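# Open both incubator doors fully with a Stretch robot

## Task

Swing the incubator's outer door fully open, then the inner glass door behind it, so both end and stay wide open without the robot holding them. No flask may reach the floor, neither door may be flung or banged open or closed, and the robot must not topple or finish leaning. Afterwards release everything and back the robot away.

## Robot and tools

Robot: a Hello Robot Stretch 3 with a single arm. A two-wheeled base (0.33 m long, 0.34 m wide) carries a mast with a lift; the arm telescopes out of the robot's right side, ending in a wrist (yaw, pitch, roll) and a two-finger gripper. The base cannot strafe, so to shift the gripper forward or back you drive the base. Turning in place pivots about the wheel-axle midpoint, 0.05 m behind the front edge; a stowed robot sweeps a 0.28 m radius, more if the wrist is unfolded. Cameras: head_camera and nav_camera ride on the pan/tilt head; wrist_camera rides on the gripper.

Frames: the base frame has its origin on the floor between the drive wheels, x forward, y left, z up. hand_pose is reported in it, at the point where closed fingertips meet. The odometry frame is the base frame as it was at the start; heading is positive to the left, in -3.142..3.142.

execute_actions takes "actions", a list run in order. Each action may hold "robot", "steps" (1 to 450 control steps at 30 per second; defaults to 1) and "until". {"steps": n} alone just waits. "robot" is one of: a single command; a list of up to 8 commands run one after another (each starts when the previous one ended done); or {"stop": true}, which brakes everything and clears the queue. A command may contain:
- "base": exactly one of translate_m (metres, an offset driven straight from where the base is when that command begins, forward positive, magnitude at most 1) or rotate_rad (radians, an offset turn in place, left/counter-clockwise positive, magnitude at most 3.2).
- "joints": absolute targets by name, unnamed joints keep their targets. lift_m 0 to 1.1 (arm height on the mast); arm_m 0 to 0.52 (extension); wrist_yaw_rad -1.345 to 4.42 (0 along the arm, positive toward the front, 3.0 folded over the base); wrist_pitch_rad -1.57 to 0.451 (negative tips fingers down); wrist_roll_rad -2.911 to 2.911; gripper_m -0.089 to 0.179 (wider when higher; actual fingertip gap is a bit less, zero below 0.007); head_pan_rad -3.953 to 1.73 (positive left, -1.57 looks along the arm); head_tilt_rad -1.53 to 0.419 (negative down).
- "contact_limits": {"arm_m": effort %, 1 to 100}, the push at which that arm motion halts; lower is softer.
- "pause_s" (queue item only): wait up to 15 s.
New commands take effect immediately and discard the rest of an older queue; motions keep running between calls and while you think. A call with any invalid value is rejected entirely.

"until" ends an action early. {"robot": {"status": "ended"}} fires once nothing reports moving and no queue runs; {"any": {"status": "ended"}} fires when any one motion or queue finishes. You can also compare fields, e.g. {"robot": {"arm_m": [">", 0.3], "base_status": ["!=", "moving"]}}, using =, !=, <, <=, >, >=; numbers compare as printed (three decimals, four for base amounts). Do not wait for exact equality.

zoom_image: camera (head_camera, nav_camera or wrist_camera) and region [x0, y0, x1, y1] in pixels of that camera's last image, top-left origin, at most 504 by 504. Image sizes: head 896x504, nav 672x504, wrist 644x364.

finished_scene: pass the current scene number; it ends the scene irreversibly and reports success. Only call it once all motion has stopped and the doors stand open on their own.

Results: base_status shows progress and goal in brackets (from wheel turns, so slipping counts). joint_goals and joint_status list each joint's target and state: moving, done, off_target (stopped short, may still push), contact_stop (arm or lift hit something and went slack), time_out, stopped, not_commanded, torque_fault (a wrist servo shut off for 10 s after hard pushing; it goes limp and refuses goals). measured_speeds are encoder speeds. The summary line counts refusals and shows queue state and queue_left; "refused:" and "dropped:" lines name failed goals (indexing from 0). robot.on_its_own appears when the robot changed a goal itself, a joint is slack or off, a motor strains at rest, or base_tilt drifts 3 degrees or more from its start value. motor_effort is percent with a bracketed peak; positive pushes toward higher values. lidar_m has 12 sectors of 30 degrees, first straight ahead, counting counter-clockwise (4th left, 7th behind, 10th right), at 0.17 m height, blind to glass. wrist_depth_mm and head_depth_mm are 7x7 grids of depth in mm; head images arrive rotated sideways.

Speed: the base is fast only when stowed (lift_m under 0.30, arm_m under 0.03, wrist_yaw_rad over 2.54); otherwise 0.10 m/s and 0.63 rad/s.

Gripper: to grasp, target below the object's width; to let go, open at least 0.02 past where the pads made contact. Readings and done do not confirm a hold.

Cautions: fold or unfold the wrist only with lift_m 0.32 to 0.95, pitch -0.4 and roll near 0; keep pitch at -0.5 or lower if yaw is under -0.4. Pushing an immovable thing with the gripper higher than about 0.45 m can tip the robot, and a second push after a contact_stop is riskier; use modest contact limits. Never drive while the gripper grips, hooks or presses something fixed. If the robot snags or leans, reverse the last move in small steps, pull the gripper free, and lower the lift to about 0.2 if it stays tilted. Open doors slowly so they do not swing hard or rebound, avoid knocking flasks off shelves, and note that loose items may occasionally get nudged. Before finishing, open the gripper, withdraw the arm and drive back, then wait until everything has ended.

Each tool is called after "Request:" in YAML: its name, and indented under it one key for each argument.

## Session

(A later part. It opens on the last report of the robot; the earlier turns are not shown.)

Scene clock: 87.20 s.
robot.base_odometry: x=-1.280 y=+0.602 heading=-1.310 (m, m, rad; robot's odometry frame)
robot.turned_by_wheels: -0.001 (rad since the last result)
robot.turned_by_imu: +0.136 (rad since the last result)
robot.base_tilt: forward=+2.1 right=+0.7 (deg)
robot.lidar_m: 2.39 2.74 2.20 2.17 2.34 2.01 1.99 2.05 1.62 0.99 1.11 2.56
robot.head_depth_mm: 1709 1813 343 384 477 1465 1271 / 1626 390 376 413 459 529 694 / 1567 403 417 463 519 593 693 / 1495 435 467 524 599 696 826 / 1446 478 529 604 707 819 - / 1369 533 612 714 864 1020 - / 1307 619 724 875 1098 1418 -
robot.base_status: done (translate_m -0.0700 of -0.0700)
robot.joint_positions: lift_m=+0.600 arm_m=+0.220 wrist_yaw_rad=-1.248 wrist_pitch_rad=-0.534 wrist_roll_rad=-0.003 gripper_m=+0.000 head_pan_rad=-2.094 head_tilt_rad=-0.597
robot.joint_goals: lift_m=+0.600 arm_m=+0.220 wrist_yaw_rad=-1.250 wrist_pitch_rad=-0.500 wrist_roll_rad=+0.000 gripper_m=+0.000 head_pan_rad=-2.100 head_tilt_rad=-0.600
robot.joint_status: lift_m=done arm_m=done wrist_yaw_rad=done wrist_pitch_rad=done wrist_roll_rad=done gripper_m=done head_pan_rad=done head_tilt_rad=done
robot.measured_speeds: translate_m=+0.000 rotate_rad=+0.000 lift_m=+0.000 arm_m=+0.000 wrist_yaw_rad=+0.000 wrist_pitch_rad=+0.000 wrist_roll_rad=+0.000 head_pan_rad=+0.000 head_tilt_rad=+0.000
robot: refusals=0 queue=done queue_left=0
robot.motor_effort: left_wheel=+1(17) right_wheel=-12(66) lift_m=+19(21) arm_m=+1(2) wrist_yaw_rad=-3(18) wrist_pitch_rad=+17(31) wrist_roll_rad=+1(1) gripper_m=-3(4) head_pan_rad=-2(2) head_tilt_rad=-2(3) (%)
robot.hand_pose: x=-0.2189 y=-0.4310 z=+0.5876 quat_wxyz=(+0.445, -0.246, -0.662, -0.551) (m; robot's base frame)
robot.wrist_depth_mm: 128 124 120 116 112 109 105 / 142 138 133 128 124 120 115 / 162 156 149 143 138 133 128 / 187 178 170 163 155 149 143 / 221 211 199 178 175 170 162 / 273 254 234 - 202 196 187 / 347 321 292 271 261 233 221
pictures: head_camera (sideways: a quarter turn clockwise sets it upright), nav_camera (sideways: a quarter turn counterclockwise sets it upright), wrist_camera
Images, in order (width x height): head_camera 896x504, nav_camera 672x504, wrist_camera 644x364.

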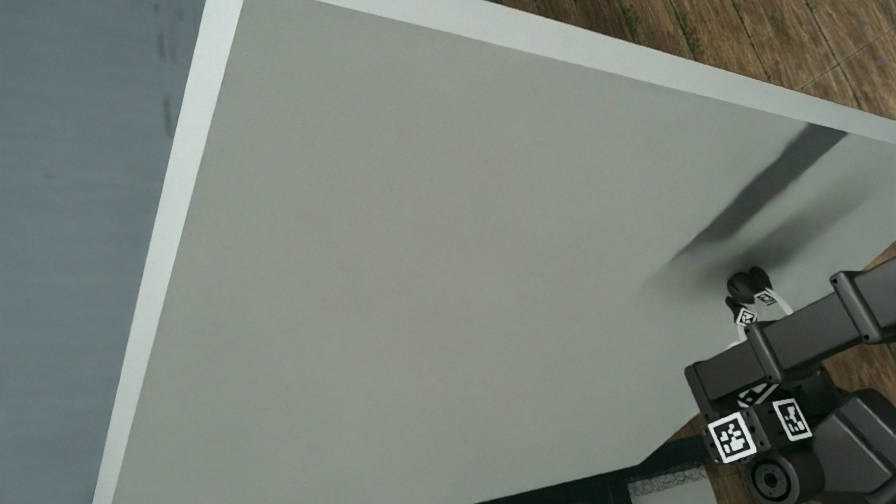

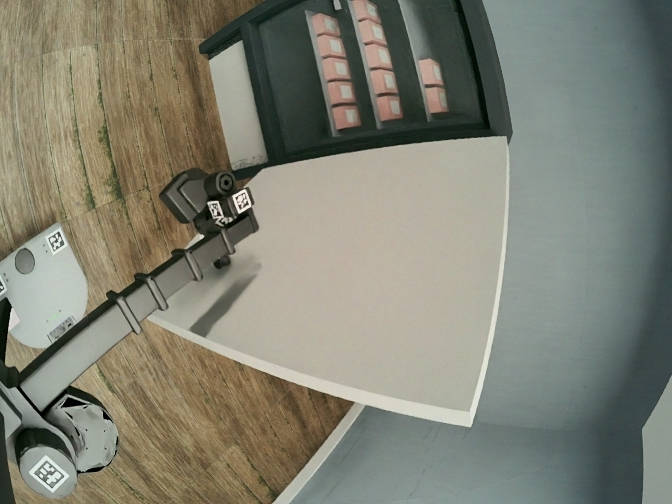

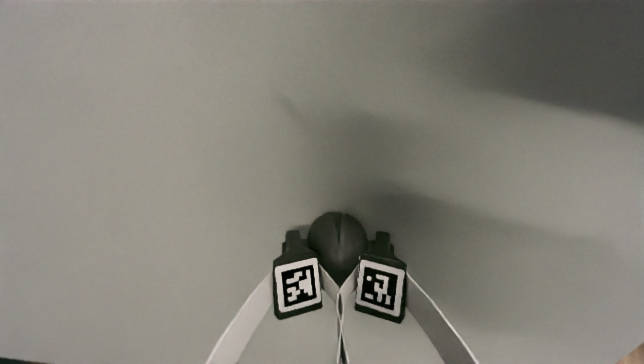

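Request:
execute_actions:
  actions:
    - {"robot":[{"base":{"translate_m":0.1}},{"base":{"rotate_rad":-0.136},"joints":{"arm_m":0.05,"wrist_yaw_rad":0}},{"base":{"rotate_rad":-0.3},"joints":{"wrist_pitch_rad":0}},{"base":{"translate_m":0.3},"joints":{"lift_m":0.645,"wrist_roll_rad":1.57,"gripper_m":0.05,"head_pan_rad":-1.57,"head_tilt_rad":-0.45}},{"base":{"rotate_rad":0.3}},{"base":{"translate_m":0.1}},{"joints":{"arm_m":0.36}}],"steps":450,"until":{"robot":{"status":"ended"}}}
    - {"steps":200,"until":{"robot":{"status":"ended"}}}

Scene clock: 105.53 s.
robot.base_odometry: x=-1.294 y=+0.111 heading=-1.446 (m, m, rad; robot's odometry frame)
robot.turned_by_wheels: -0.136 (rad since the last result)
robot.turned_by_imu: -0.137 (rad since the last result)
robot.base_tilt: forward=+2.1 right=+0.8 (deg)
robot.lidar_m: 2.29 1.96 2.34 2.25 2.33 2.59 2.47 2.20 0.99 0.91 1.55 2.08
robot.head_depth_mm: 1294 1037 1081 1158 1193 1250 1349 / 1294 1014 1084 1198 1273 1263 - / 1290 989 1195 1203 1274 - 1360 / 1286 974 1195 1189 1275 1299 1352 / 1283 956 1098 1151 1179 1227 1343 / 1274 949 889 974 1101 1539 1339 / 1268 1371 1489 1631 1808 1676 1375
robot.base_status: done (translate_m +0.1000 of +0.1000)
robot.joint_positions: lift_m=+0.645 arm_m=+0.360 wrist_yaw_rad=+0.000 wrist_pitch_rad=-0.026 wrist_roll_rad=+1.569 gripper_m=+0.050 head_pan_rad=-1.577 head_tilt_rad=-0.458
robot.joint_goals: lift_m=+0.645 arm_m=+0.360 wrist_yaw_rad=+0.000 wrist_pitch_rad=+0.000 wrist_roll_rad=+1.570 gripper_m=+0.050 head_pan_rad=-1.570 head_tilt_rad=-0.450
robot.joint_status: lift_m=done arm_m=done wrist_yaw_rad=done wrist_pitch_rad=done wrist_roll_rad=done gripper_m=done head_pan_rad=done head_tilt_rad=done
robot.measured_speeds: translate_m=+0.000 rotate_rad=+0.000 lift_m=+0.000 arm_m=+0.000 wrist_yaw_rad=+0.000 wrist_pitch_rad=+0.000 wrist_roll_rad=+0.000 head_pan_rad=+0.000 head_tilt_rad=+0.000
robot: refusals=0 queue=done queue_left=0
robot.motor_effort: left_wheel=-2(4) right_wheel=+2(12) lift_m=+25(25) arm_m=+3(2) wrist_yaw_rad=+0(4) wrist_pitch_rad=+13(17) wrist_roll_rad=+1(3) gripper_m=+0(81) head_pan_rad=+3(29) head_tilt_rad=+2(12) (%)
robot.hand_pose: x=-0.0215 y=-0.7602 z=+0.7525 quat_wxyz=(+0.001, +0.000, -1.000, -0.013) (m; robot's base frame)
robot.wrist_depth_mm: 434 416 654 753 493 586 448 / 432 548 651 772 500 586 445 / 426 550 653 799 505 591 445 / 433 549 649 814 512 594 451 / 428 560 558 486 446 581 453 / 418 440 444 406 - 427 412 / 382 381 382 379 380 380 378
pictures: head_camera (sideways: a quarter turn clockwise sets it upright), nav_camera (sideways: a quarter turn counterclockwise sets it upright), wrist_camera
Images, in order (width x height): head_camera 896x504, nav_camera 672x504, wrist_camera 644x364.

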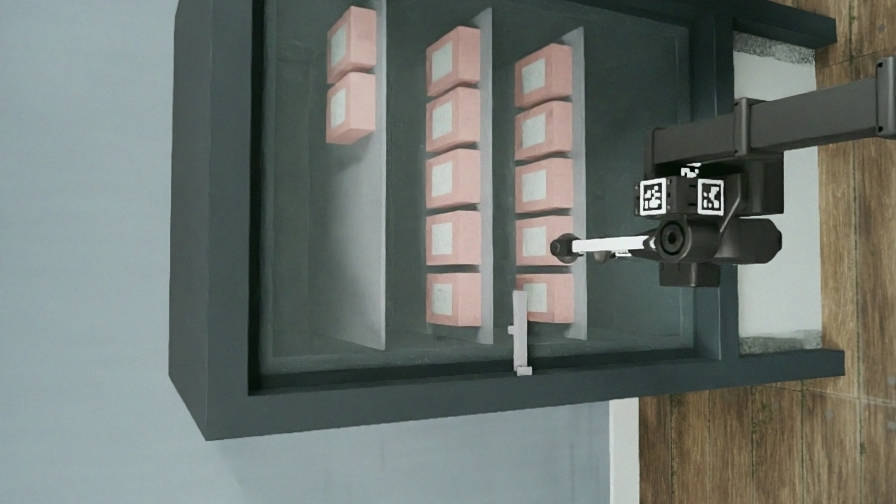

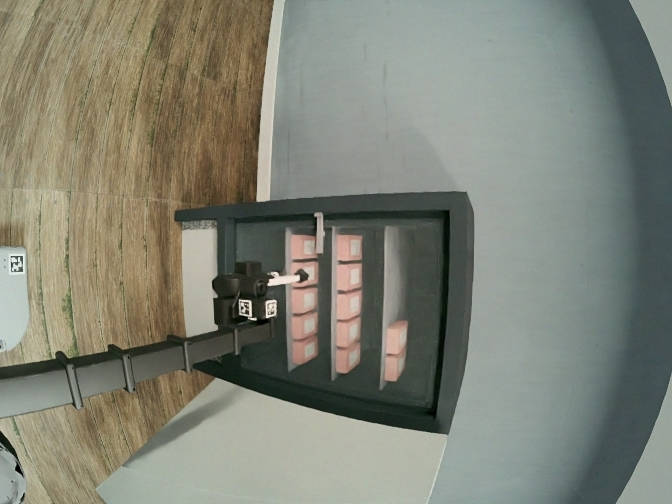

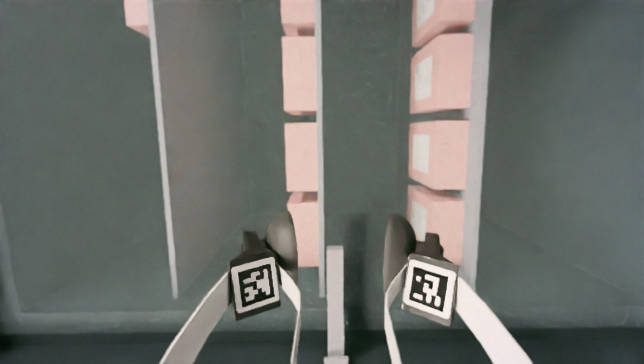

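Request:
execute_actions:
  actions:
    - {"robot":[{"base":{"rotate_rad":-0.5},"joints":{"arm_m":0.15}},{"base":{"translate_m":0.27}},{"base":{"rotate_rad":0.5}},{"base":{"translate_m":-0.157}},{"joints":{"arm_m":0.38}}],"steps":450,"until":{"robot":{"status":"ended"}}}

Scene clock: 120.13 s.
robot.base_odometry: x=-1.412 y=+0.015 heading=-1.446 (m, m, rad; robot's odometry frame)
robot.turned_by_wheels: +0.000 (rad since the last result)
robot.turned_by_imu: -0.002 (rad since the last result)
robot.base_tilt: forward=+2.1 right=+0.8 (deg)
robot.lidar_m: 2.21 1.94 2.47 2.38 2.46 2.67 2.55 2.01 0.85 0.77 1.41 1.90
robot.head_depth_mm: 1182 1032 996 1028 1085 1184 1237 / 1170 1013 1115 1022 1094 1222 - / 1170 995 1112 1015 1077 - 1222 / 1169 975 1110 1015 1020 - 1215 / 1164 960 769 839 924 1028 1185 / 1158 1237 1331 1468 1651 1683 1377 / 1159 1250 1359 1480 1643 1679 1372
robot.base_status: done (translate_m -0.1570 of -0.1570)
robot.joint_positions: lift_m=+0.645 arm_m=+0.380 wrist_yaw_rad=+0.000 wrist_pitch_rad=-0.026 wrist_roll_rad=+1.569 gripper_m=+0.050 head_pan_rad=-1.577 head_tilt_rad=-0.458
robot.joint_goals: lift_m=+0.645 arm_m=+0.380 wrist_yaw_rad=+0.000 wrist_pitch_rad=+0.000 wrist_roll_rad=+1.570 gripper_m=+0.050 head_pan_rad=-1.570 head_tilt_rad=-0.450
robot.joint_status: lift_m=done arm_m=done wrist_yaw_rad=done wrist_pitch_rad=done wrist_roll_rad=done gripper_m=done head_pan_rad=done head_tilt_rad=done
robot.measured_speeds: translate_m=+0.000 rotate_rad=+0.000 lift_m=+0.000 arm_m=+0.000 wrist_yaw_rad=+0.000 wrist_pitch_rad=+0.000 wrist_roll_rad=+0.000 head_pan_rad=+0.000 head_tilt_rad=+0.000
robot: refusals=0 queue=done queue_left=0
robot.motor_effort: left_wheel=-2(4) right_wheel=+3(9) lift_m=+24(24) arm_m=+3(2) wrist_yaw_rad=+0(0) wrist_pitch_rad=+13(13) wrist_roll_rad=+1(1) gripper_m=+0(0) head_pan_rad=+3(3) head_tilt_rad=+2(2) (%)
robot.hand_pose: x=-0.0215 y=-0.7802 z=+0.7525 quat_wxyz=(+0.001, +0.000, -1.000, -0.013) (m; robot's base frame)
robot.wrist_depth_mm: 242 328 577 608 605 266 244 / 248 327 572 616 619 249 391 / 254 325 571 639 632 281 391 / 317 325 557 262 585 262 392 / 381 322 416 240 446 270 358 / 259 274 283 240 - 267 252 / 220 219 219 217 218 218 218
pictures: head_camera (sideways: a quarter turn clockwise sets it upright), nav_camera (sideways: a quarter turn counterclockwise sets it upright), wrist_camera
Images, in order (width x height): head_camera 896x504, nav_camera 672x504, wrist_camera 644x364.

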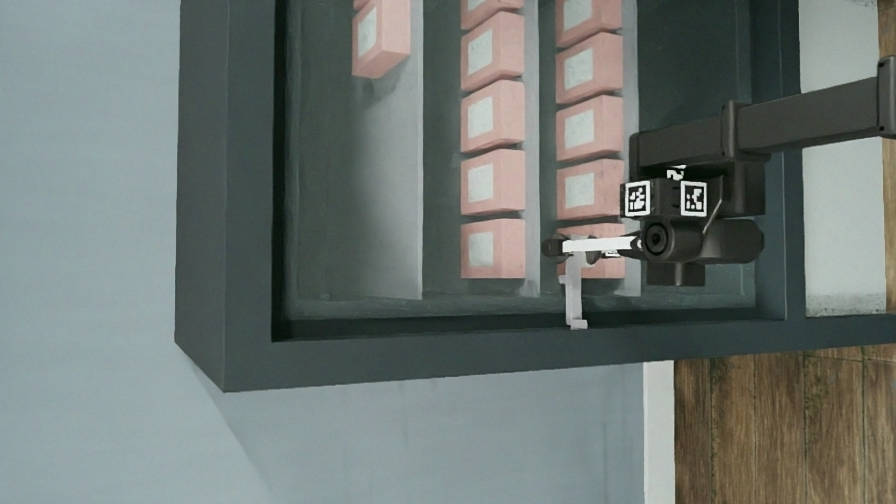

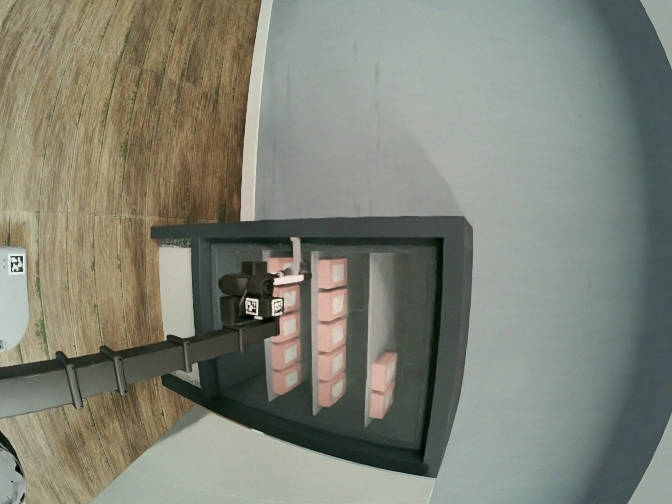

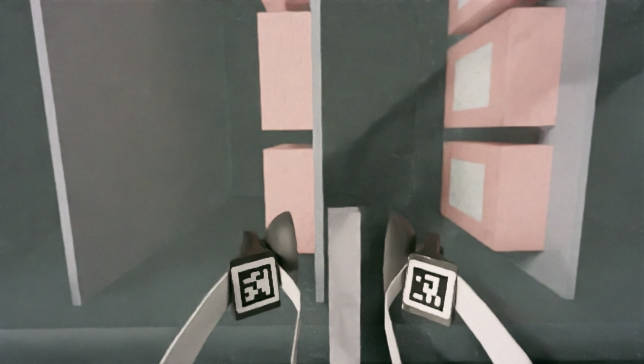

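Request:
execute_actions:
  actions:
    - {"robot":[{"base":{"translate_m":0.01},"joints":{"arm_m":0.452},"contact_limits":{"arm_m":10}},{"joints":{"lift_m":0.71}}],"steps":450,"until":{"robot":{"status":"ended"}}}

Scene clock: 121.53 s.
robot.base_odometry: x=-1.411 y=+0.005 heading=-1.446 (m, m, rad; robot's odometry frame)
robot.turned_by_wheels: +0.000 (rad since the last result)
robot.turned_by_imu: -0.001 (rad since the last result)
robot.base_tilt: forward=+2.1 right=+0.7 (deg)
robot.lidar_m: 2.20 1.93 2.48 2.37 2.45 2.66 2.56 2.01 0.85 0.77 1.41 1.90
robot.head_depth_mm: 1184 1046 997 1024 1091 1182 1238 / 1174 1025 1120 1027 1082 1219 - / 1172 1006 1116 1024 1079 - 1221 / 1164 989 1106 1017 1057 1123 1209 / 1163 970 769 840 911 1028 1181 / 1157 1239 1339 1467 1654 1686 1380 / 1157 1249 1361 1480 1643 1689 1370
robot.base_status: done (translate_m +0.0100 of +0.0100)
robot.joint_positions: lift_m=+0.645 arm_m=+0.392 wrist_yaw_rad=-0.002 wrist_pitch_rad=-0.023 wrist_roll_rad=+1.570 gripper_m=+0.050 head_pan_rad=-1.577 head_tilt_rad=-0.457
robot.joint_goals: lift_m=+0.645 arm_m=+0.392 wrist_yaw_rad=+0.000 wrist_pitch_rad=+0.000 wrist_roll_rad=+1.570 gripper_m=+0.050 head_pan_rad=-1.570 head_tilt_rad=-0.450
robot.joint_status: lift_m=done arm_m=contact_stop wrist_yaw_rad=done wrist_pitch_rad=done wrist_roll_rad=done gripper_m=done head_pan_rad=done head_tilt_rad=done
robot.measured_speeds: translate_m=+0.000 rotate_rad=+0.000 lift_m=+0.000 arm_m=-0.001 wrist_yaw_rad=+0.000 wrist_pitch_rad=+0.000 wrist_roll_rad=+0.000 head_pan_rad=+0.000 head_tilt_rad=+0.000
robot: refusals=0 queue=dropped queue_left=0
robot.on_its_own: arm_m is slack since a contact_stop, until your next command for it (your +0.452 is given up)
robot.motor_effort: left_wheel=-3(5) right_wheel=+4(10) lift_m=+25(24) arm_m=+1(10) wrist_yaw_rad=+1(4) wrist_pitch_rad=+11(13) wrist_roll_rad=+0(0) gripper_m=-1(2) head_pan_rad=+3(3) head_tilt_rad=+2(2) (%)
robot.contact_limits: arm_m 10 (drawing in: default 15, maximum 24; extending or still: default 21, maximum 34)
robot.hand_pose: x=-0.0218 y=-0.7921 z=+0.7532 quat_wxyz=(+0.001, -0.001, -1.000, -0.012) (m; robot's base frame)
robot.wrist_depth_mm: 229 326 574 306 597 249 229 / 234 324 558 240 611 251 234 / 246 323 563 627 620 283 244 / 252 323 556 250 575 252 247 / 291 322 389 189 417 272 305 / 243 259 274 192 - 249 240 / 206 206 206 204 205 205 204
pictures: head_camera (sideways: a quarter turn clockwise sets it upright), nav_camera (sideways: a quarter turn counterclockwise sets it upright), wrist_camera
dropped: robot: command 0 of its queue: arm_m: contact_stop
Images, in order (width x height): head_camera 896x504, nav_camera 672x504, wrist_camera 644x364.

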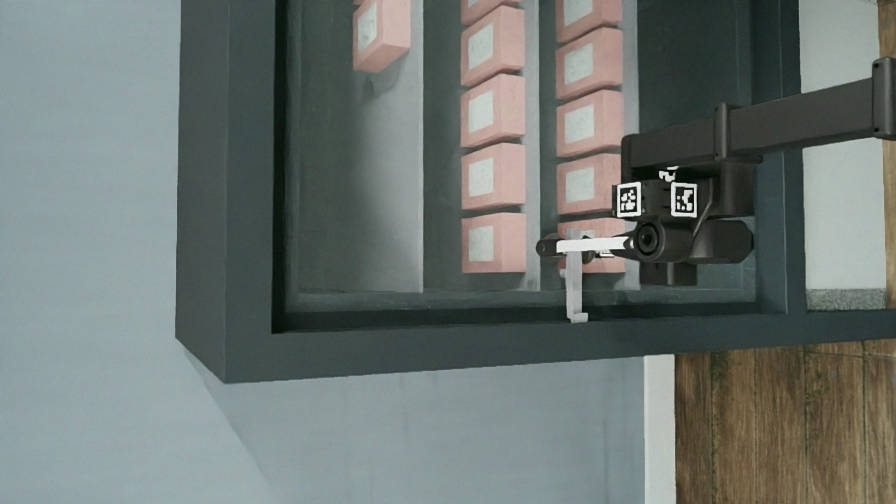

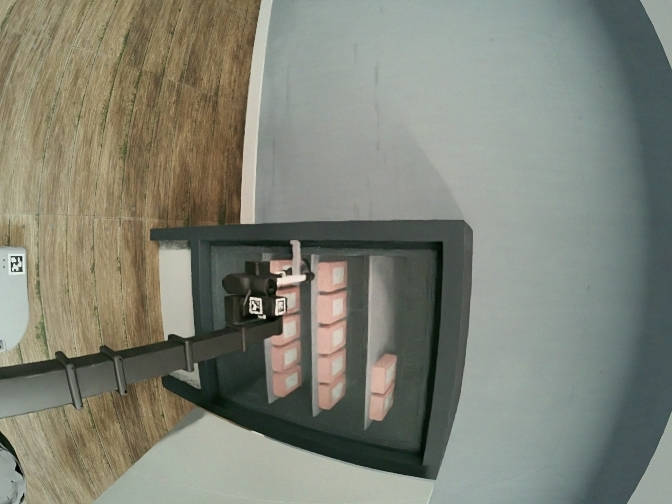

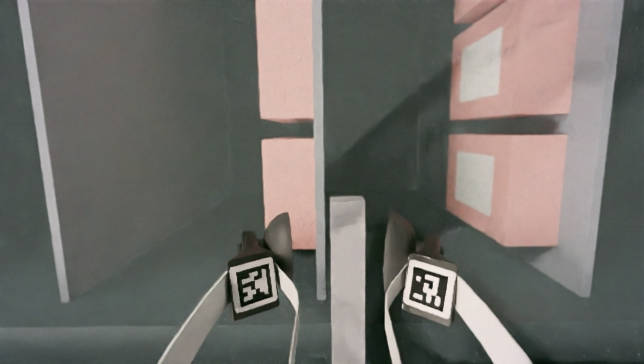

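Request:
execute_actions:
  actions:
    - {"robot":[{"joints":{"gripper_m":0.075}},{"joints":{"arm_m":0.445},"contact_limits":{"arm_m":16}},{"joints":{"lift_m":0.72}}],"steps":450,"until":{"robot":{"status":"ended"}}}

Scene clock: 123.07 s.
robot.base_odometry: x=-1.411 y=+0.005 heading=-1.446 (m, m, rad; robot's odometry frame)
robot.turned_by_wheels: +0.000 (rad since the last result)
robot.turned_by_imu: -0.002 (rad since the last result)
robot.base_tilt: forward=+1.9 right=+0.3 (deg)
robot.lidar_m: 2.20 1.93 2.47 2.38 2.46 2.68 2.56 2.01 0.86 0.77 1.41 1.90
robot.head_depth_mm: 1196 1137 949 1041 1085 1193 1237 / 1190 1116 1066 1040 1077 1230 - / 1180 1098 1058 1037 1094 - 1225 / 1179 1081 1052 1031 1064 1125 1209 / 1172 1069 776 848 928 1032 1182 / 1168 1241 1344 1475 1645 1694 1380 / 1163 1254 1364 1486 1644 1691 1374
robot.base_status: done (translate_m +0.0100 of +0.0100)
robot.joint_positions: lift_m=+0.645 arm_m=+0.402 wrist_yaw_rad=+0.010 wrist_pitch_rad=-0.054 wrist_roll_rad=+1.570 gripper_m=+0.075 head_pan_rad=-1.577 head_tilt_rad=-0.457
robot.joint_goals: lift_m=+0.645 arm_m=+0.402 wrist_yaw_rad=+0.000 wrist_pitch_rad=+0.000 wrist_roll_rad=+1.570 gripper_m=+0.075 head_pan_rad=-1.570 head_tilt_rad=-0.450
robot.joint_status: lift_m=done arm_m=contact_stop wrist_yaw_rad=done wrist_pitch_rad=done wrist_roll_rad=done gripper_m=done head_pan_rad=done head_tilt_rad=done
robot.measured_speeds: translate_m=+0.000 rotate_rad=+0.003 lift_m=+0.000 arm_m=-0.008 wrist_yaw_rad=+0.110 wrist_pitch_rad=-0.048 wrist_roll_rad=+0.000 head_pan_rad=+0.000 head_tilt_rad=+0.000
robot: refusals=0 queue=dropped queue_left=0
robot.on_its_own: arm_m is slack since a contact_stop, until your next command for it (your +0.445 is given up)
robot.motor_effort: left_wheel=-1(5) right_wheel=+0(6) lift_m=+23(24) arm_m=+7(17) wrist_yaw_rad=-12(12) wrist_pitch_rad=+28(31) wrist_roll_rad=+0(1) gripper_m=-2(79) head_pan_rad=+3(3) head_tilt_rad=+1(2) (%)
robot.contact_limits: arm_m 16 (drawing in: default 15, maximum 24; extending or still: default 21, maximum 34)
robot.hand_pose: x=-0.0187 y=-0.8010 z=+0.7453 quat_wxyz=(+0.001, +0.005, -1.000, -0.027) (m; robot's base frame)
robot.wrist_depth_mm: 234 340 548 590 594 241 230 / 234 337 537 611 598 242 236 / 232 334 603 612 602 276 244 / 237 333 547 532 546 251 385 / 243 325 423 248 410 262 302 / 241 260 - 224 251 248 235 / 201 202 203 201 203 204 206
pictures: head_camera (sideways: a quarter turn clockwise sets it upright), nav_camera (sideways: a quarter turn counterclockwise sets it upright), wrist_camera
dropped: robot: command 1 of its queue: arm_m: contact_stop
Images, in order (width x height): head_camera 896x504, nav_camera 672x504, wrist_camera 644x364.

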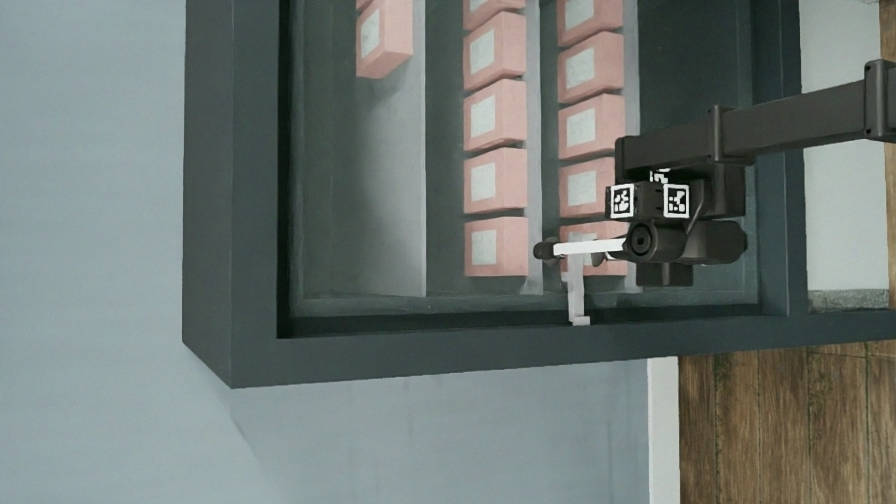

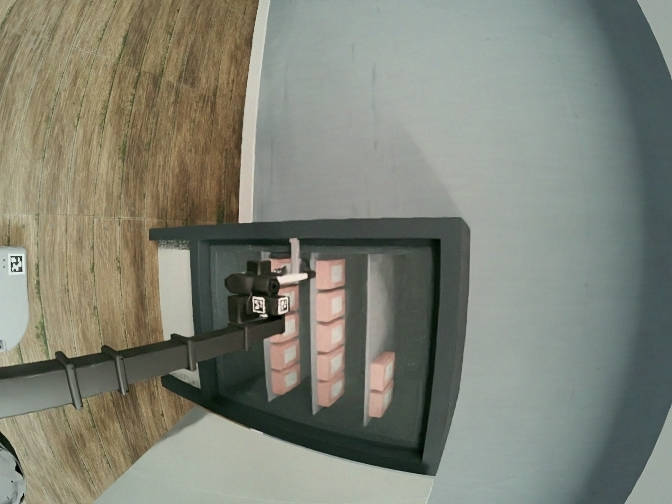

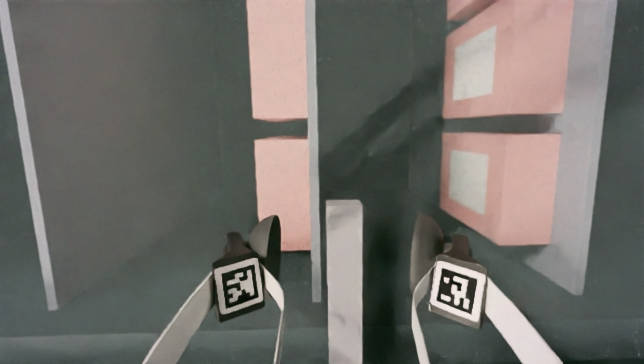

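Request:
execute_actions:
  actions:
    - {"robot":{"joints":{"arm_m":0.39,"gripper_m":0.05}},"steps":90,"until":{"robot":{"status":"ended"}}}
    - {"robot":{"joints":{"lift_m":0.71}},"steps":120,"until":{"robot":{"status":"ended"}}}

Scene clock: 126.70 s.
robot.base_odometry: x=-1.411 y=+0.005 heading=-1.446 (m, m, rad; robot's odometry frame)
robot.turned_by_wheels: +0.000 (rad since the last result)
robot.turned_by_imu: -0.004 (rad since the last result)
robot.base_tilt: forward=+2.1 right=+0.8 (deg)
robot.lidar_m: 2.20 1.93 2.48 2.38 2.46 2.67 2.55 2.02 0.85 0.77 1.41 1.89
robot.head_depth_mm: 1181 1038 999 1025 1088 1192 1216 / 1172 1019 1117 1024 1122 1223 - / 1172 995 1110 1021 1164 1127 1218 / 1167 979 1104 1019 991 1138 1209 / 1161 964 767 836 923 1026 1182 / 1161 1233 1343 1466 1641 1678 1375 / 1153 1244 1357 1476 1626 1678 1367
robot.base_status: done (translate_m +0.0100 of +0.0100)
robot.joint_positions: lift_m=+0.709 arm_m=+0.390 wrist_yaw_rad=+0.002 wrist_pitch_rad=-0.134 wrist_roll_rad=+1.570 gripper_m=+0.050 head_pan_rad=-1.577 head_tilt_rad=-0.457
robot.joint_goals: lift_m=+0.710 arm_m=+0.390 wrist_yaw_rad=+0.000 wrist_pitch_rad=+0.000 wrist_roll_rad=+1.570 gripper_m=+0.050 head_pan_rad=-1.570 head_tilt_rad=-0.450
robot.joint_status: lift_m=done arm_m=done wrist_yaw_rad=done wrist_pitch_rad=done wrist_roll_rad=done gripper_m=done head_pan_rad=done head_tilt_rad=done
robot.measured_speeds: translate_m=+0.000 rotate_rad=+0.000 lift_m=+0.000 arm_m=+0.000 wrist_yaw_rad=+0.000 wrist_pitch_rad=+0.000 wrist_roll_rad=+0.000 head_pan_rad=+0.000 head_tilt_rad=+0.000
robot: refusals=0 queue=done queue_left=0
robot.on_its_own: wrist_pitch_rad is at rest, and its effort (+68) is outside its rest range (-20 to +32)
robot.motor_effort: left_wheel=-1(5) right_wheel=-1(6) lift_m=+30(30) arm_m=-1(11) wrist_yaw_rad=-2(13) wrist_pitch_rad=+68(69) wrist_roll_rad=+1(0) gripper_m=-13(78) head_pan_rad=+3(3) head_tilt_rad=+2(2) (%)
robot.hand_pose: x=-0.0210 y=-0.7859 z=+0.7898 quat_wxyz=(+0.001, +0.001, -0.998, -0.067) (m; robot's base frame)
robot.wrist_depth_mm: 222 303 593 238 576 288 257 / 298 297 600 244 583 283 264 / 375 295 617 296 591 301 272 / 387 291 624 254 571 287 276 / 377 290 447 260 328 307 319 / 269 250 276 255 192 267 255 / 201 200 206 211 217 224 232
pictures: head_camera (sideways: a quarter turn clockwise sets it upright), nav_camera (sideways: a quarter turn counterclockwise sets it upright), wrist_camera
Images, in order (width x height): head_camera 896x504, nav_camera 672x504, wrist_camera 644x364.

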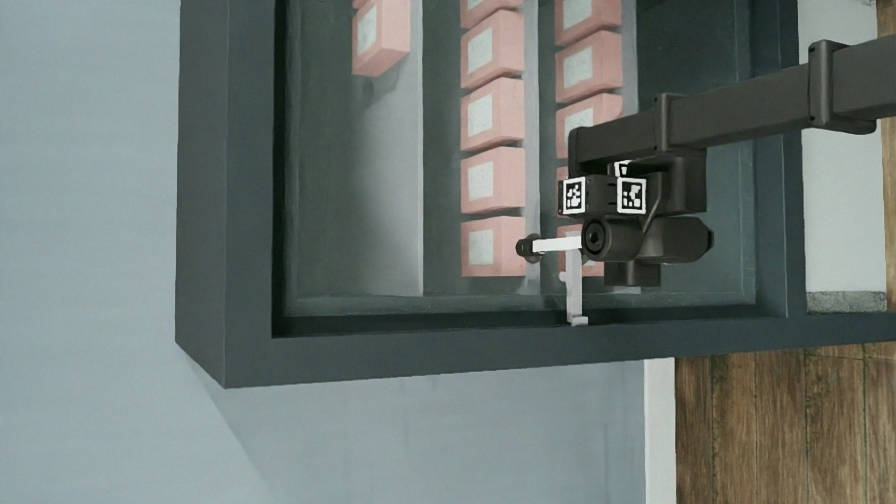

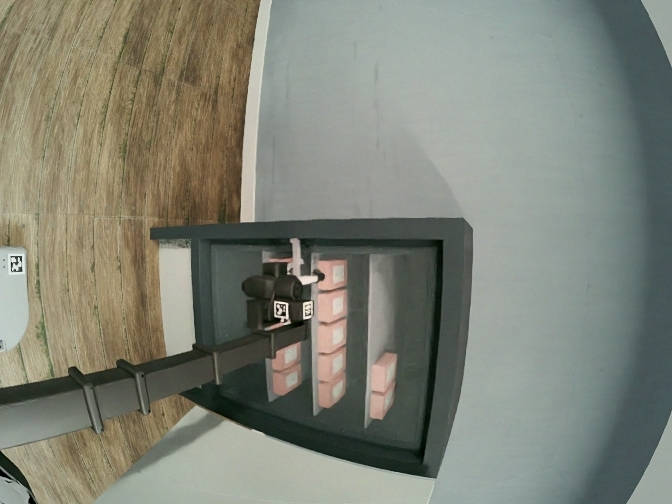

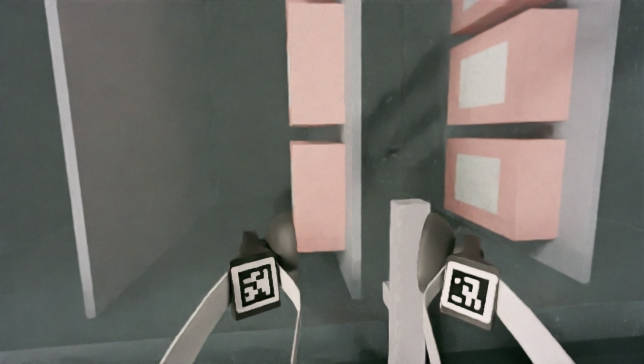

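Request:
execute_actions:
  actions:
    - {"robot":[{"joints":{"lift_m":0.65}},{"base":{"translate_m":-0.015}},{"joints":{"lift_m":0.60}}],"steps":250,"until":{"robot":{"status":"ended"}}}

Scene clock: 131.53 s.
robot.base_odometry: x=-1.413 y=+0.020 heading=-1.446 (m, m, rad; robot's odometry frame)
robot.turned_by_wheels: +0.000 (rad since the last result)
robot.turned_by_imu: -0.001 (rad since the last result)
robot.base_tilt: forward=+2.1 right=+0.8 (deg)
robot.lidar_m: 2.21 1.94 2.48 2.38 2.46 2.66 2.54 2.02 0.86 0.77 1.42 1.89
robot.head_depth_mm: 1181 1050 1002 1025 1092 1190 1237 / 1181 1025 1124 1026 1084 1178 1208 / 1172 1006 1113 1022 1081 - 1243 / 1173 990 1106 1017 1059 - 1217 / 1161 972 787 863 926 1040 1153 / 1160 1231 763 1444 1614 1629 1373 / 1152 1252 1361 1482 1640 1673 1369
robot.base_status: done (translate_m -0.0150 of -0.0150)
robot.joint_positions: lift_m=+0.600 arm_m=+0.390 wrist_yaw_rad=+0.001 wrist_pitch_rad=+0.038 wrist_roll_rad=+1.570 gripper_m=+0.050 head_pan_rad=-1.577 head_tilt_rad=-0.457
robot.joint_goals: lift_m=+0.600 arm_m=+0.390 wrist_yaw_rad=+0.000 wrist_pitch_rad=+0.000 wrist_roll_rad=+1.570 gripper_m=+0.050 head_pan_rad=-1.570 head_tilt_rad=-0.450
robot.joint_status: lift_m=done arm_m=done wrist_yaw_rad=done wrist_pitch_rad=done wrist_roll_rad=done gripper_m=done head_pan_rad=done head_tilt_rad=done
robot.measured_speeds: translate_m=+0.000 rotate_rad=+0.000 lift_m=+0.000 arm_m=+0.000 wrist_yaw_rad=+0.000 wrist_pitch_rad=+0.000 wrist_roll_rad=+0.000 head_pan_rad=+0.000 head_tilt_rad=+0.000
robot: refusals=0 queue=done queue_left=0
robot.motor_effort: left_wheel=-1(4) right_wheel=+0(7) lift_m=+13(29) arm_m=+1(1) wrist_yaw_rad=-1(3) wrist_pitch_rad=-20(68) wrist_roll_rad=+0(1) gripper_m=-8(14) head_pan_rad=+3(2) head_tilt_rad=+2(1) (%)
robot.hand_pose: x=-0.0210 y=-0.7919 z=+0.7245 quat_wxyz=(+0.001, +0.001, -1.000, +0.018) (m; robot's base frame)
robot.wrist_depth_mm: 254 352 471 538 586 232 379 / 254 349 465 539 596 230 381 / 255 349 515 533 622 235 397 / 265 349 470 531 629 242 401 / 272 349 456 372 439 246 380 / 268 299 - 260 - 256 285 / 225 223 221 208 218 218 216
pictures: head_camera (sideways: a quarter turn clockwise sets it upright), nav_camera (sideways: a quarter turn counterclockwise sets it upright), wrist_camera
Images, in order (width x height): head_camera 896x504, nav_camera 672x504, wrist_camera 644x364.

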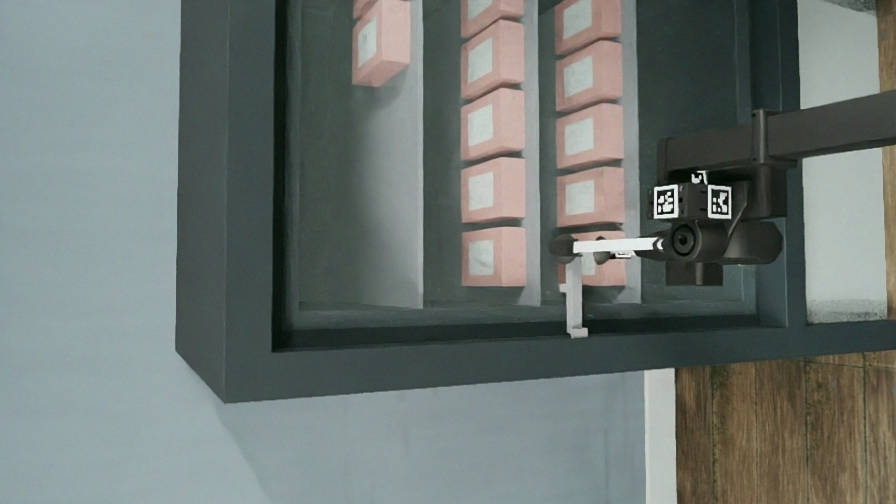

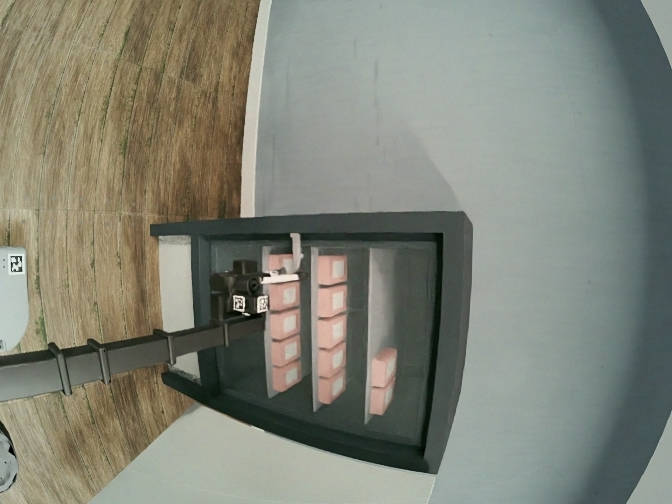

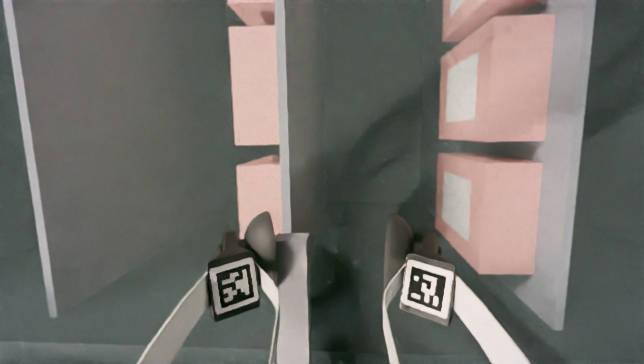

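Request:
execute_actions:
  actions:
    - {"robot":[{"joints":{"lift_m":0.62}},{"base":{"translate_m":0.01}},{"joints":{"lift_m":0.565}}],"steps":250,"until":{"robot":{"status":"ended"}}}

Request:
zoom_image:
  camera: "head_camera"
  region: [480,180,720,360]

Scene clock: 134.50 s.
robot.base_odometry: x=-1.412 y=+0.010 heading=-1.446 (m, m, rad; robot's odometry frame)
robot.turned_by_wheels: +0.000 (rad since the last result)
robot.turned_by_imu: -0.001 (rad since the last result)
robot.base_tilt: forward=+2.1 right=+0.7 (deg)
robot.lidar_m: 2.21 1.94 2.48 2.38 2.47 2.67 2.55 2.02 0.85 0.77 1.41 1.89
robot.head_depth_mm: 1184 1052 1004 1028 1085 1183 1235 / 1182 1030 1125 1028 1085 1181 1208 / 1173 1013 1115 1022 1067 - 1245 / 1171 993 1107 1019 1054 1256 1216 / 1165 975 778 839 920 1024 1181 / 1158 1239 1327 1472 1648 1677 1380 / 1151 1247 1346 1480 1627 1682 1374
robot.base_status: done (translate_m +0.0100 of +0.0100)
robot.joint_positions: lift_m=+0.588 arm_m=+0.390 wrist_yaw_rad=-0.003 wrist_pitch_rad=+0.065 wrist_roll_rad=+1.570 gripper_m=+0.050 head_pan_rad=-1.577 head_tilt_rad=-0.457
robot.joint_goals: lift_m=+0.589 arm_m=+0.390 wrist_yaw_rad=+0.000 wrist_pitch_rad=+0.000 wrist_roll_rad=+1.570 gripper_m=+0.050 head_pan_rad=-1.570 head_tilt_rad=-0.450
robot.joint_status: lift_m=contact_stop arm_m=done wrist_yaw_rad=done wrist_pitch_rad=done wrist_roll_rad=done gripper_m=done head_pan_rad=done head_tilt_rad=done
robot.measured_speeds: translate_m=+0.000 rotate_rad=+0.000 lift_m=-0.019 arm_m=-0.001 wrist_yaw_rad=+0.000 wrist_pitch_rad=+0.144 wrist_roll_rad=+0.000 head_pan_rad=+0.000 head_tilt_rad=+0.000
robot: refusals=0 queue=dropped queue_left=0
robot.on_its_own: lift_m is slack since a contact_stop, until your next command for it (your +0.565 is given up)
robot.motor_effort: left_wheel=-2(3) right_wheel=+5(11) lift_m=+20(23) arm_m=+1(1) wrist_yaw_rad=+2(2) wrist_pitch_rad=-40(40) wrist_roll_rad=+0(1) gripper_m=-10(10) head_pan_rad=+3(3) head_tilt_rad=+2(2) (%)
robot.hand_pose: x=-0.0222 y=-0.7922 z=+0.7196 quat_wxyz=(+0.001, -0.002, -0.999, +0.032) (m; robot's base frame)
robot.wrist_depth_mm: 256 348 462 465 590 221 382 / 256 349 460 469 600 227 383 / 262 349 499 465 611 248 402 / 268 348 459 465 610 237 401 / 274 347 429 348 398 242 369 / 269 283 - 259 - 247 269 / 226 221 214 206 206 204 203
pictures: head_camera (sideways: a quarter turn clockwise sets it upright), nav_camera (sideways: a quarter turn counterclockwise sets it upright), wrist_camera
Images, in order (width x height): head_camera 896x504, nav_camera 672x504, wrist_camera 644x364.

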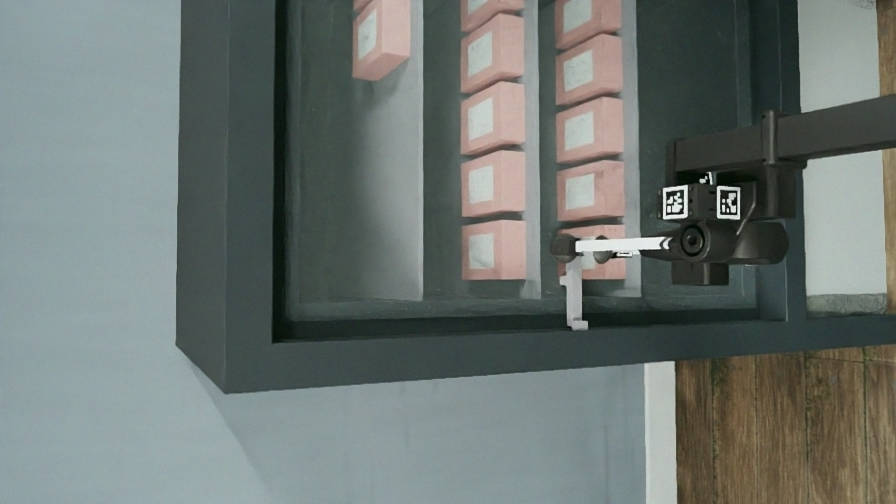

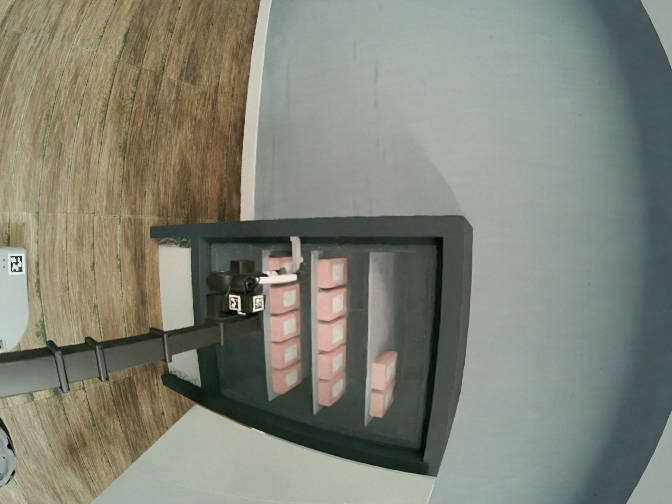

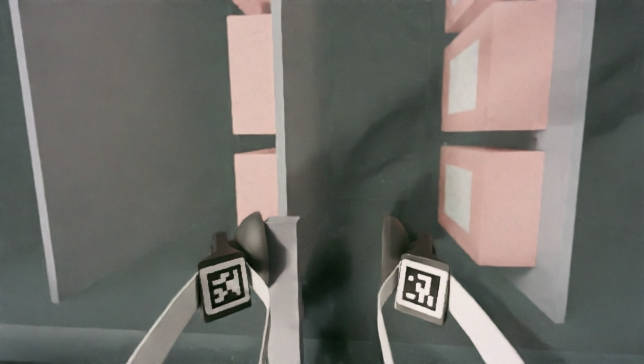

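Region (480, 180, 720, 360) of head_camera's 896x504 image, scaled by 2.100, with more detail than that image has; it fills the top 378 rows of this view, and the rest is white.

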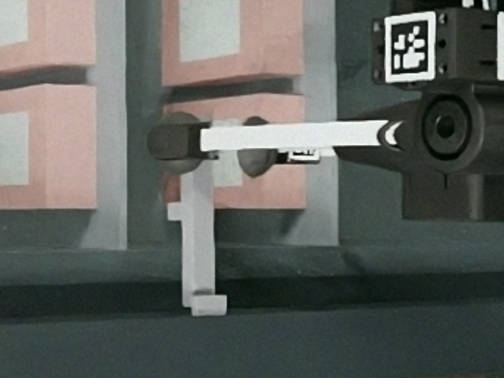

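Request:
execute_actions:
  actions:
    - {"robot":[{"joints":{"lift_m":0.615}},{"base":{"translate_m":0.008}},{"joints":{"gripper_m":-0.04}},{"base":{"translate_m":-0.03}}],"steps":300,"until":{"robot":{"status":"ended"}}}

Request:
zoom_image:
  camera: "head_camera"
  region: [480,180,720,360]

Scene clock: 139.70 s.
robot.base_odometry: x=-1.415 y=+0.032 heading=-1.445 (m, m, rad; robot's odometry frame)
robot.turned_by_wheels: +0.000 (rad since the last result)
robot.turned_by_imu: +0.018 (rad since the last result)
robot.base_tilt: forward=+2.1 right=+0.7 (deg)
robot.lidar_m: 2.23 1.95 2.47 2.38 2.47 2.64 2.53 1.98 0.85 0.77 1.42 1.91
robot.head_depth_mm: 1175 1062 933 1026 1073 1182 1230 / 1174 1033 1126 1022 1068 1225 1198 / 1174 1017 1119 1019 1065 - 1238 / 1172 998 1111 1017 1058 1143 1211 / 1169 979 782 842 931 1050 1171 / 1167 1223 1330 1471 1630 1688 1372 / 1164 1253 1356 1492 1640 1680 1371
robot.base_status: done (translate_m -0.0300 of -0.0300)
robot.joint_positions: lift_m=+0.615 arm_m=+0.389 wrist_yaw_rad=+0.024 wrist_pitch_rad=+0.009 wrist_roll_rad=+1.564 gripper_m=-0.032 head_pan_rad=-1.577 head_tilt_rad=-0.457
robot.joint_goals: lift_m=+0.615 arm_m=+0.390 wrist_yaw_rad=+0.000 wrist_pitch_rad=+0.000 wrist_roll_rad=+1.570 gripper_m=-0.033 head_pan_rad=-1.570 head_tilt_rad=-0.450
robot.joint_status: lift_m=done arm_m=done wrist_yaw_rad=done wrist_pitch_rad=done wrist_roll_rad=done gripper_m=done head_pan_rad=done head_tilt_rad=done
robot.measured_speeds: translate_m=+0.000 rotate_rad=+0.000 lift_m=+0.000 arm_m=+0.000 wrist_yaw_rad=+0.000 wrist_pitch_rad=+0.000 wrist_roll_rad=+0.000 head_pan_rad=+0.000 head_tilt_rad=+0.000
robot: refusals=0 queue=done queue_left=0
robot.on_its_own: gripper_m is held at -0.033, not at your -0.040, by its stall guard, which is still easing; wrist_yaw_rad is at rest, and its effort (-23) is outside its rest range (-12 to +12)
robot.motor_effort: left_wheel=+3(6) right_wheel=-12(19) lift_m=+19(22) arm_m=+4(4) wrist_yaw_rad=-23(26) wrist_pitch_rad=-5(35) wrist_roll_rad=+3(3) gripper_m=-20(100) head_pan_rad=+3(3) head_tilt_rad=+2(2) (%)
robot.hand_pose: x=-0.0151 y=-0.7908 z=+0.7317 quat_wxyz=(+0.004, +0.012, -1.000, +0.004) (m; robot's base frame)
robot.wrist_depth_mm: 248 351 477 585 589 225 224 / 249 346 470 605 596 232 382 / 247 347 520 622 616 258 382 / 259 344 477 519 556 245 397 / 266 325 383 158 373 252 336 / 251 263 281 230 - 255 253 / 220 217 213 210 208 206 205
pictures: head_camera (sideways: a quarter turn clockwise sets it upright), nav_camera (sideways: a quarter turn counterclockwise sets it upright), wrist_camera
Images, in order (width x height): head_camera 896x504, nav_camera 672x504, wrist_camera 644x364.

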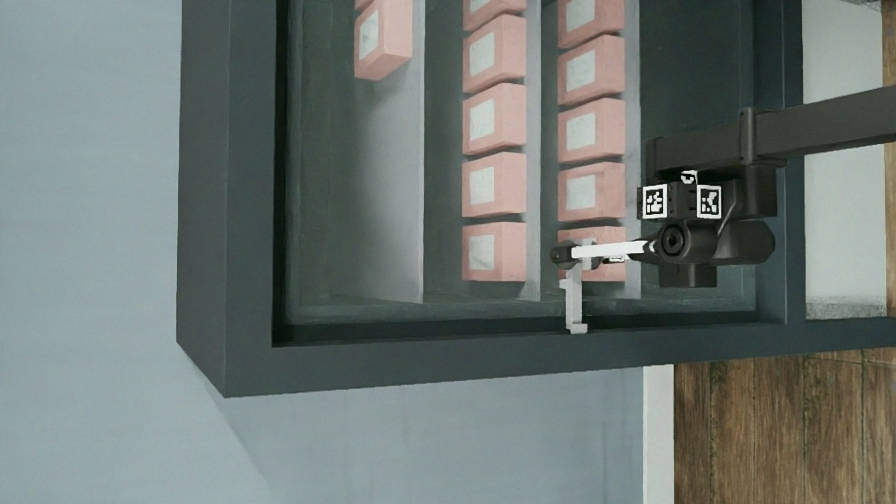

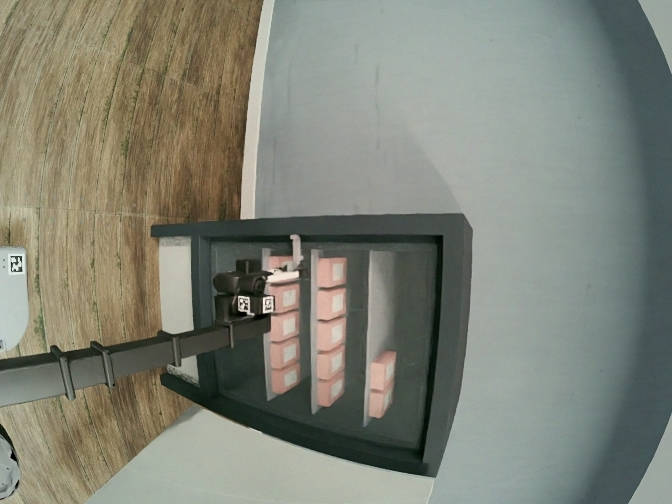

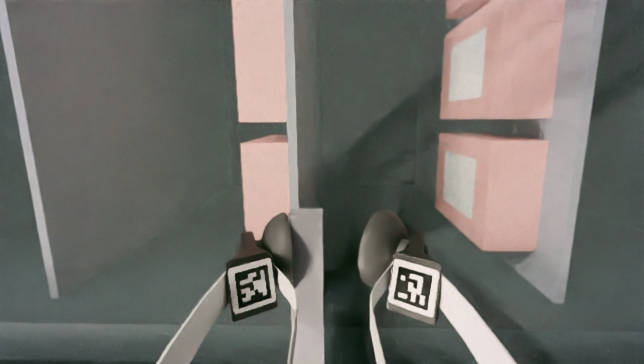

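Region (480, 180, 720, 360) of head_camera's 896x504 image, scaled by 2.100, with more detail than that image has; it fills the top 378 rows of this view, and the rest is white.

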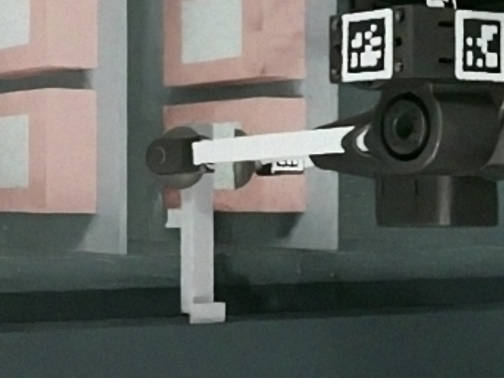

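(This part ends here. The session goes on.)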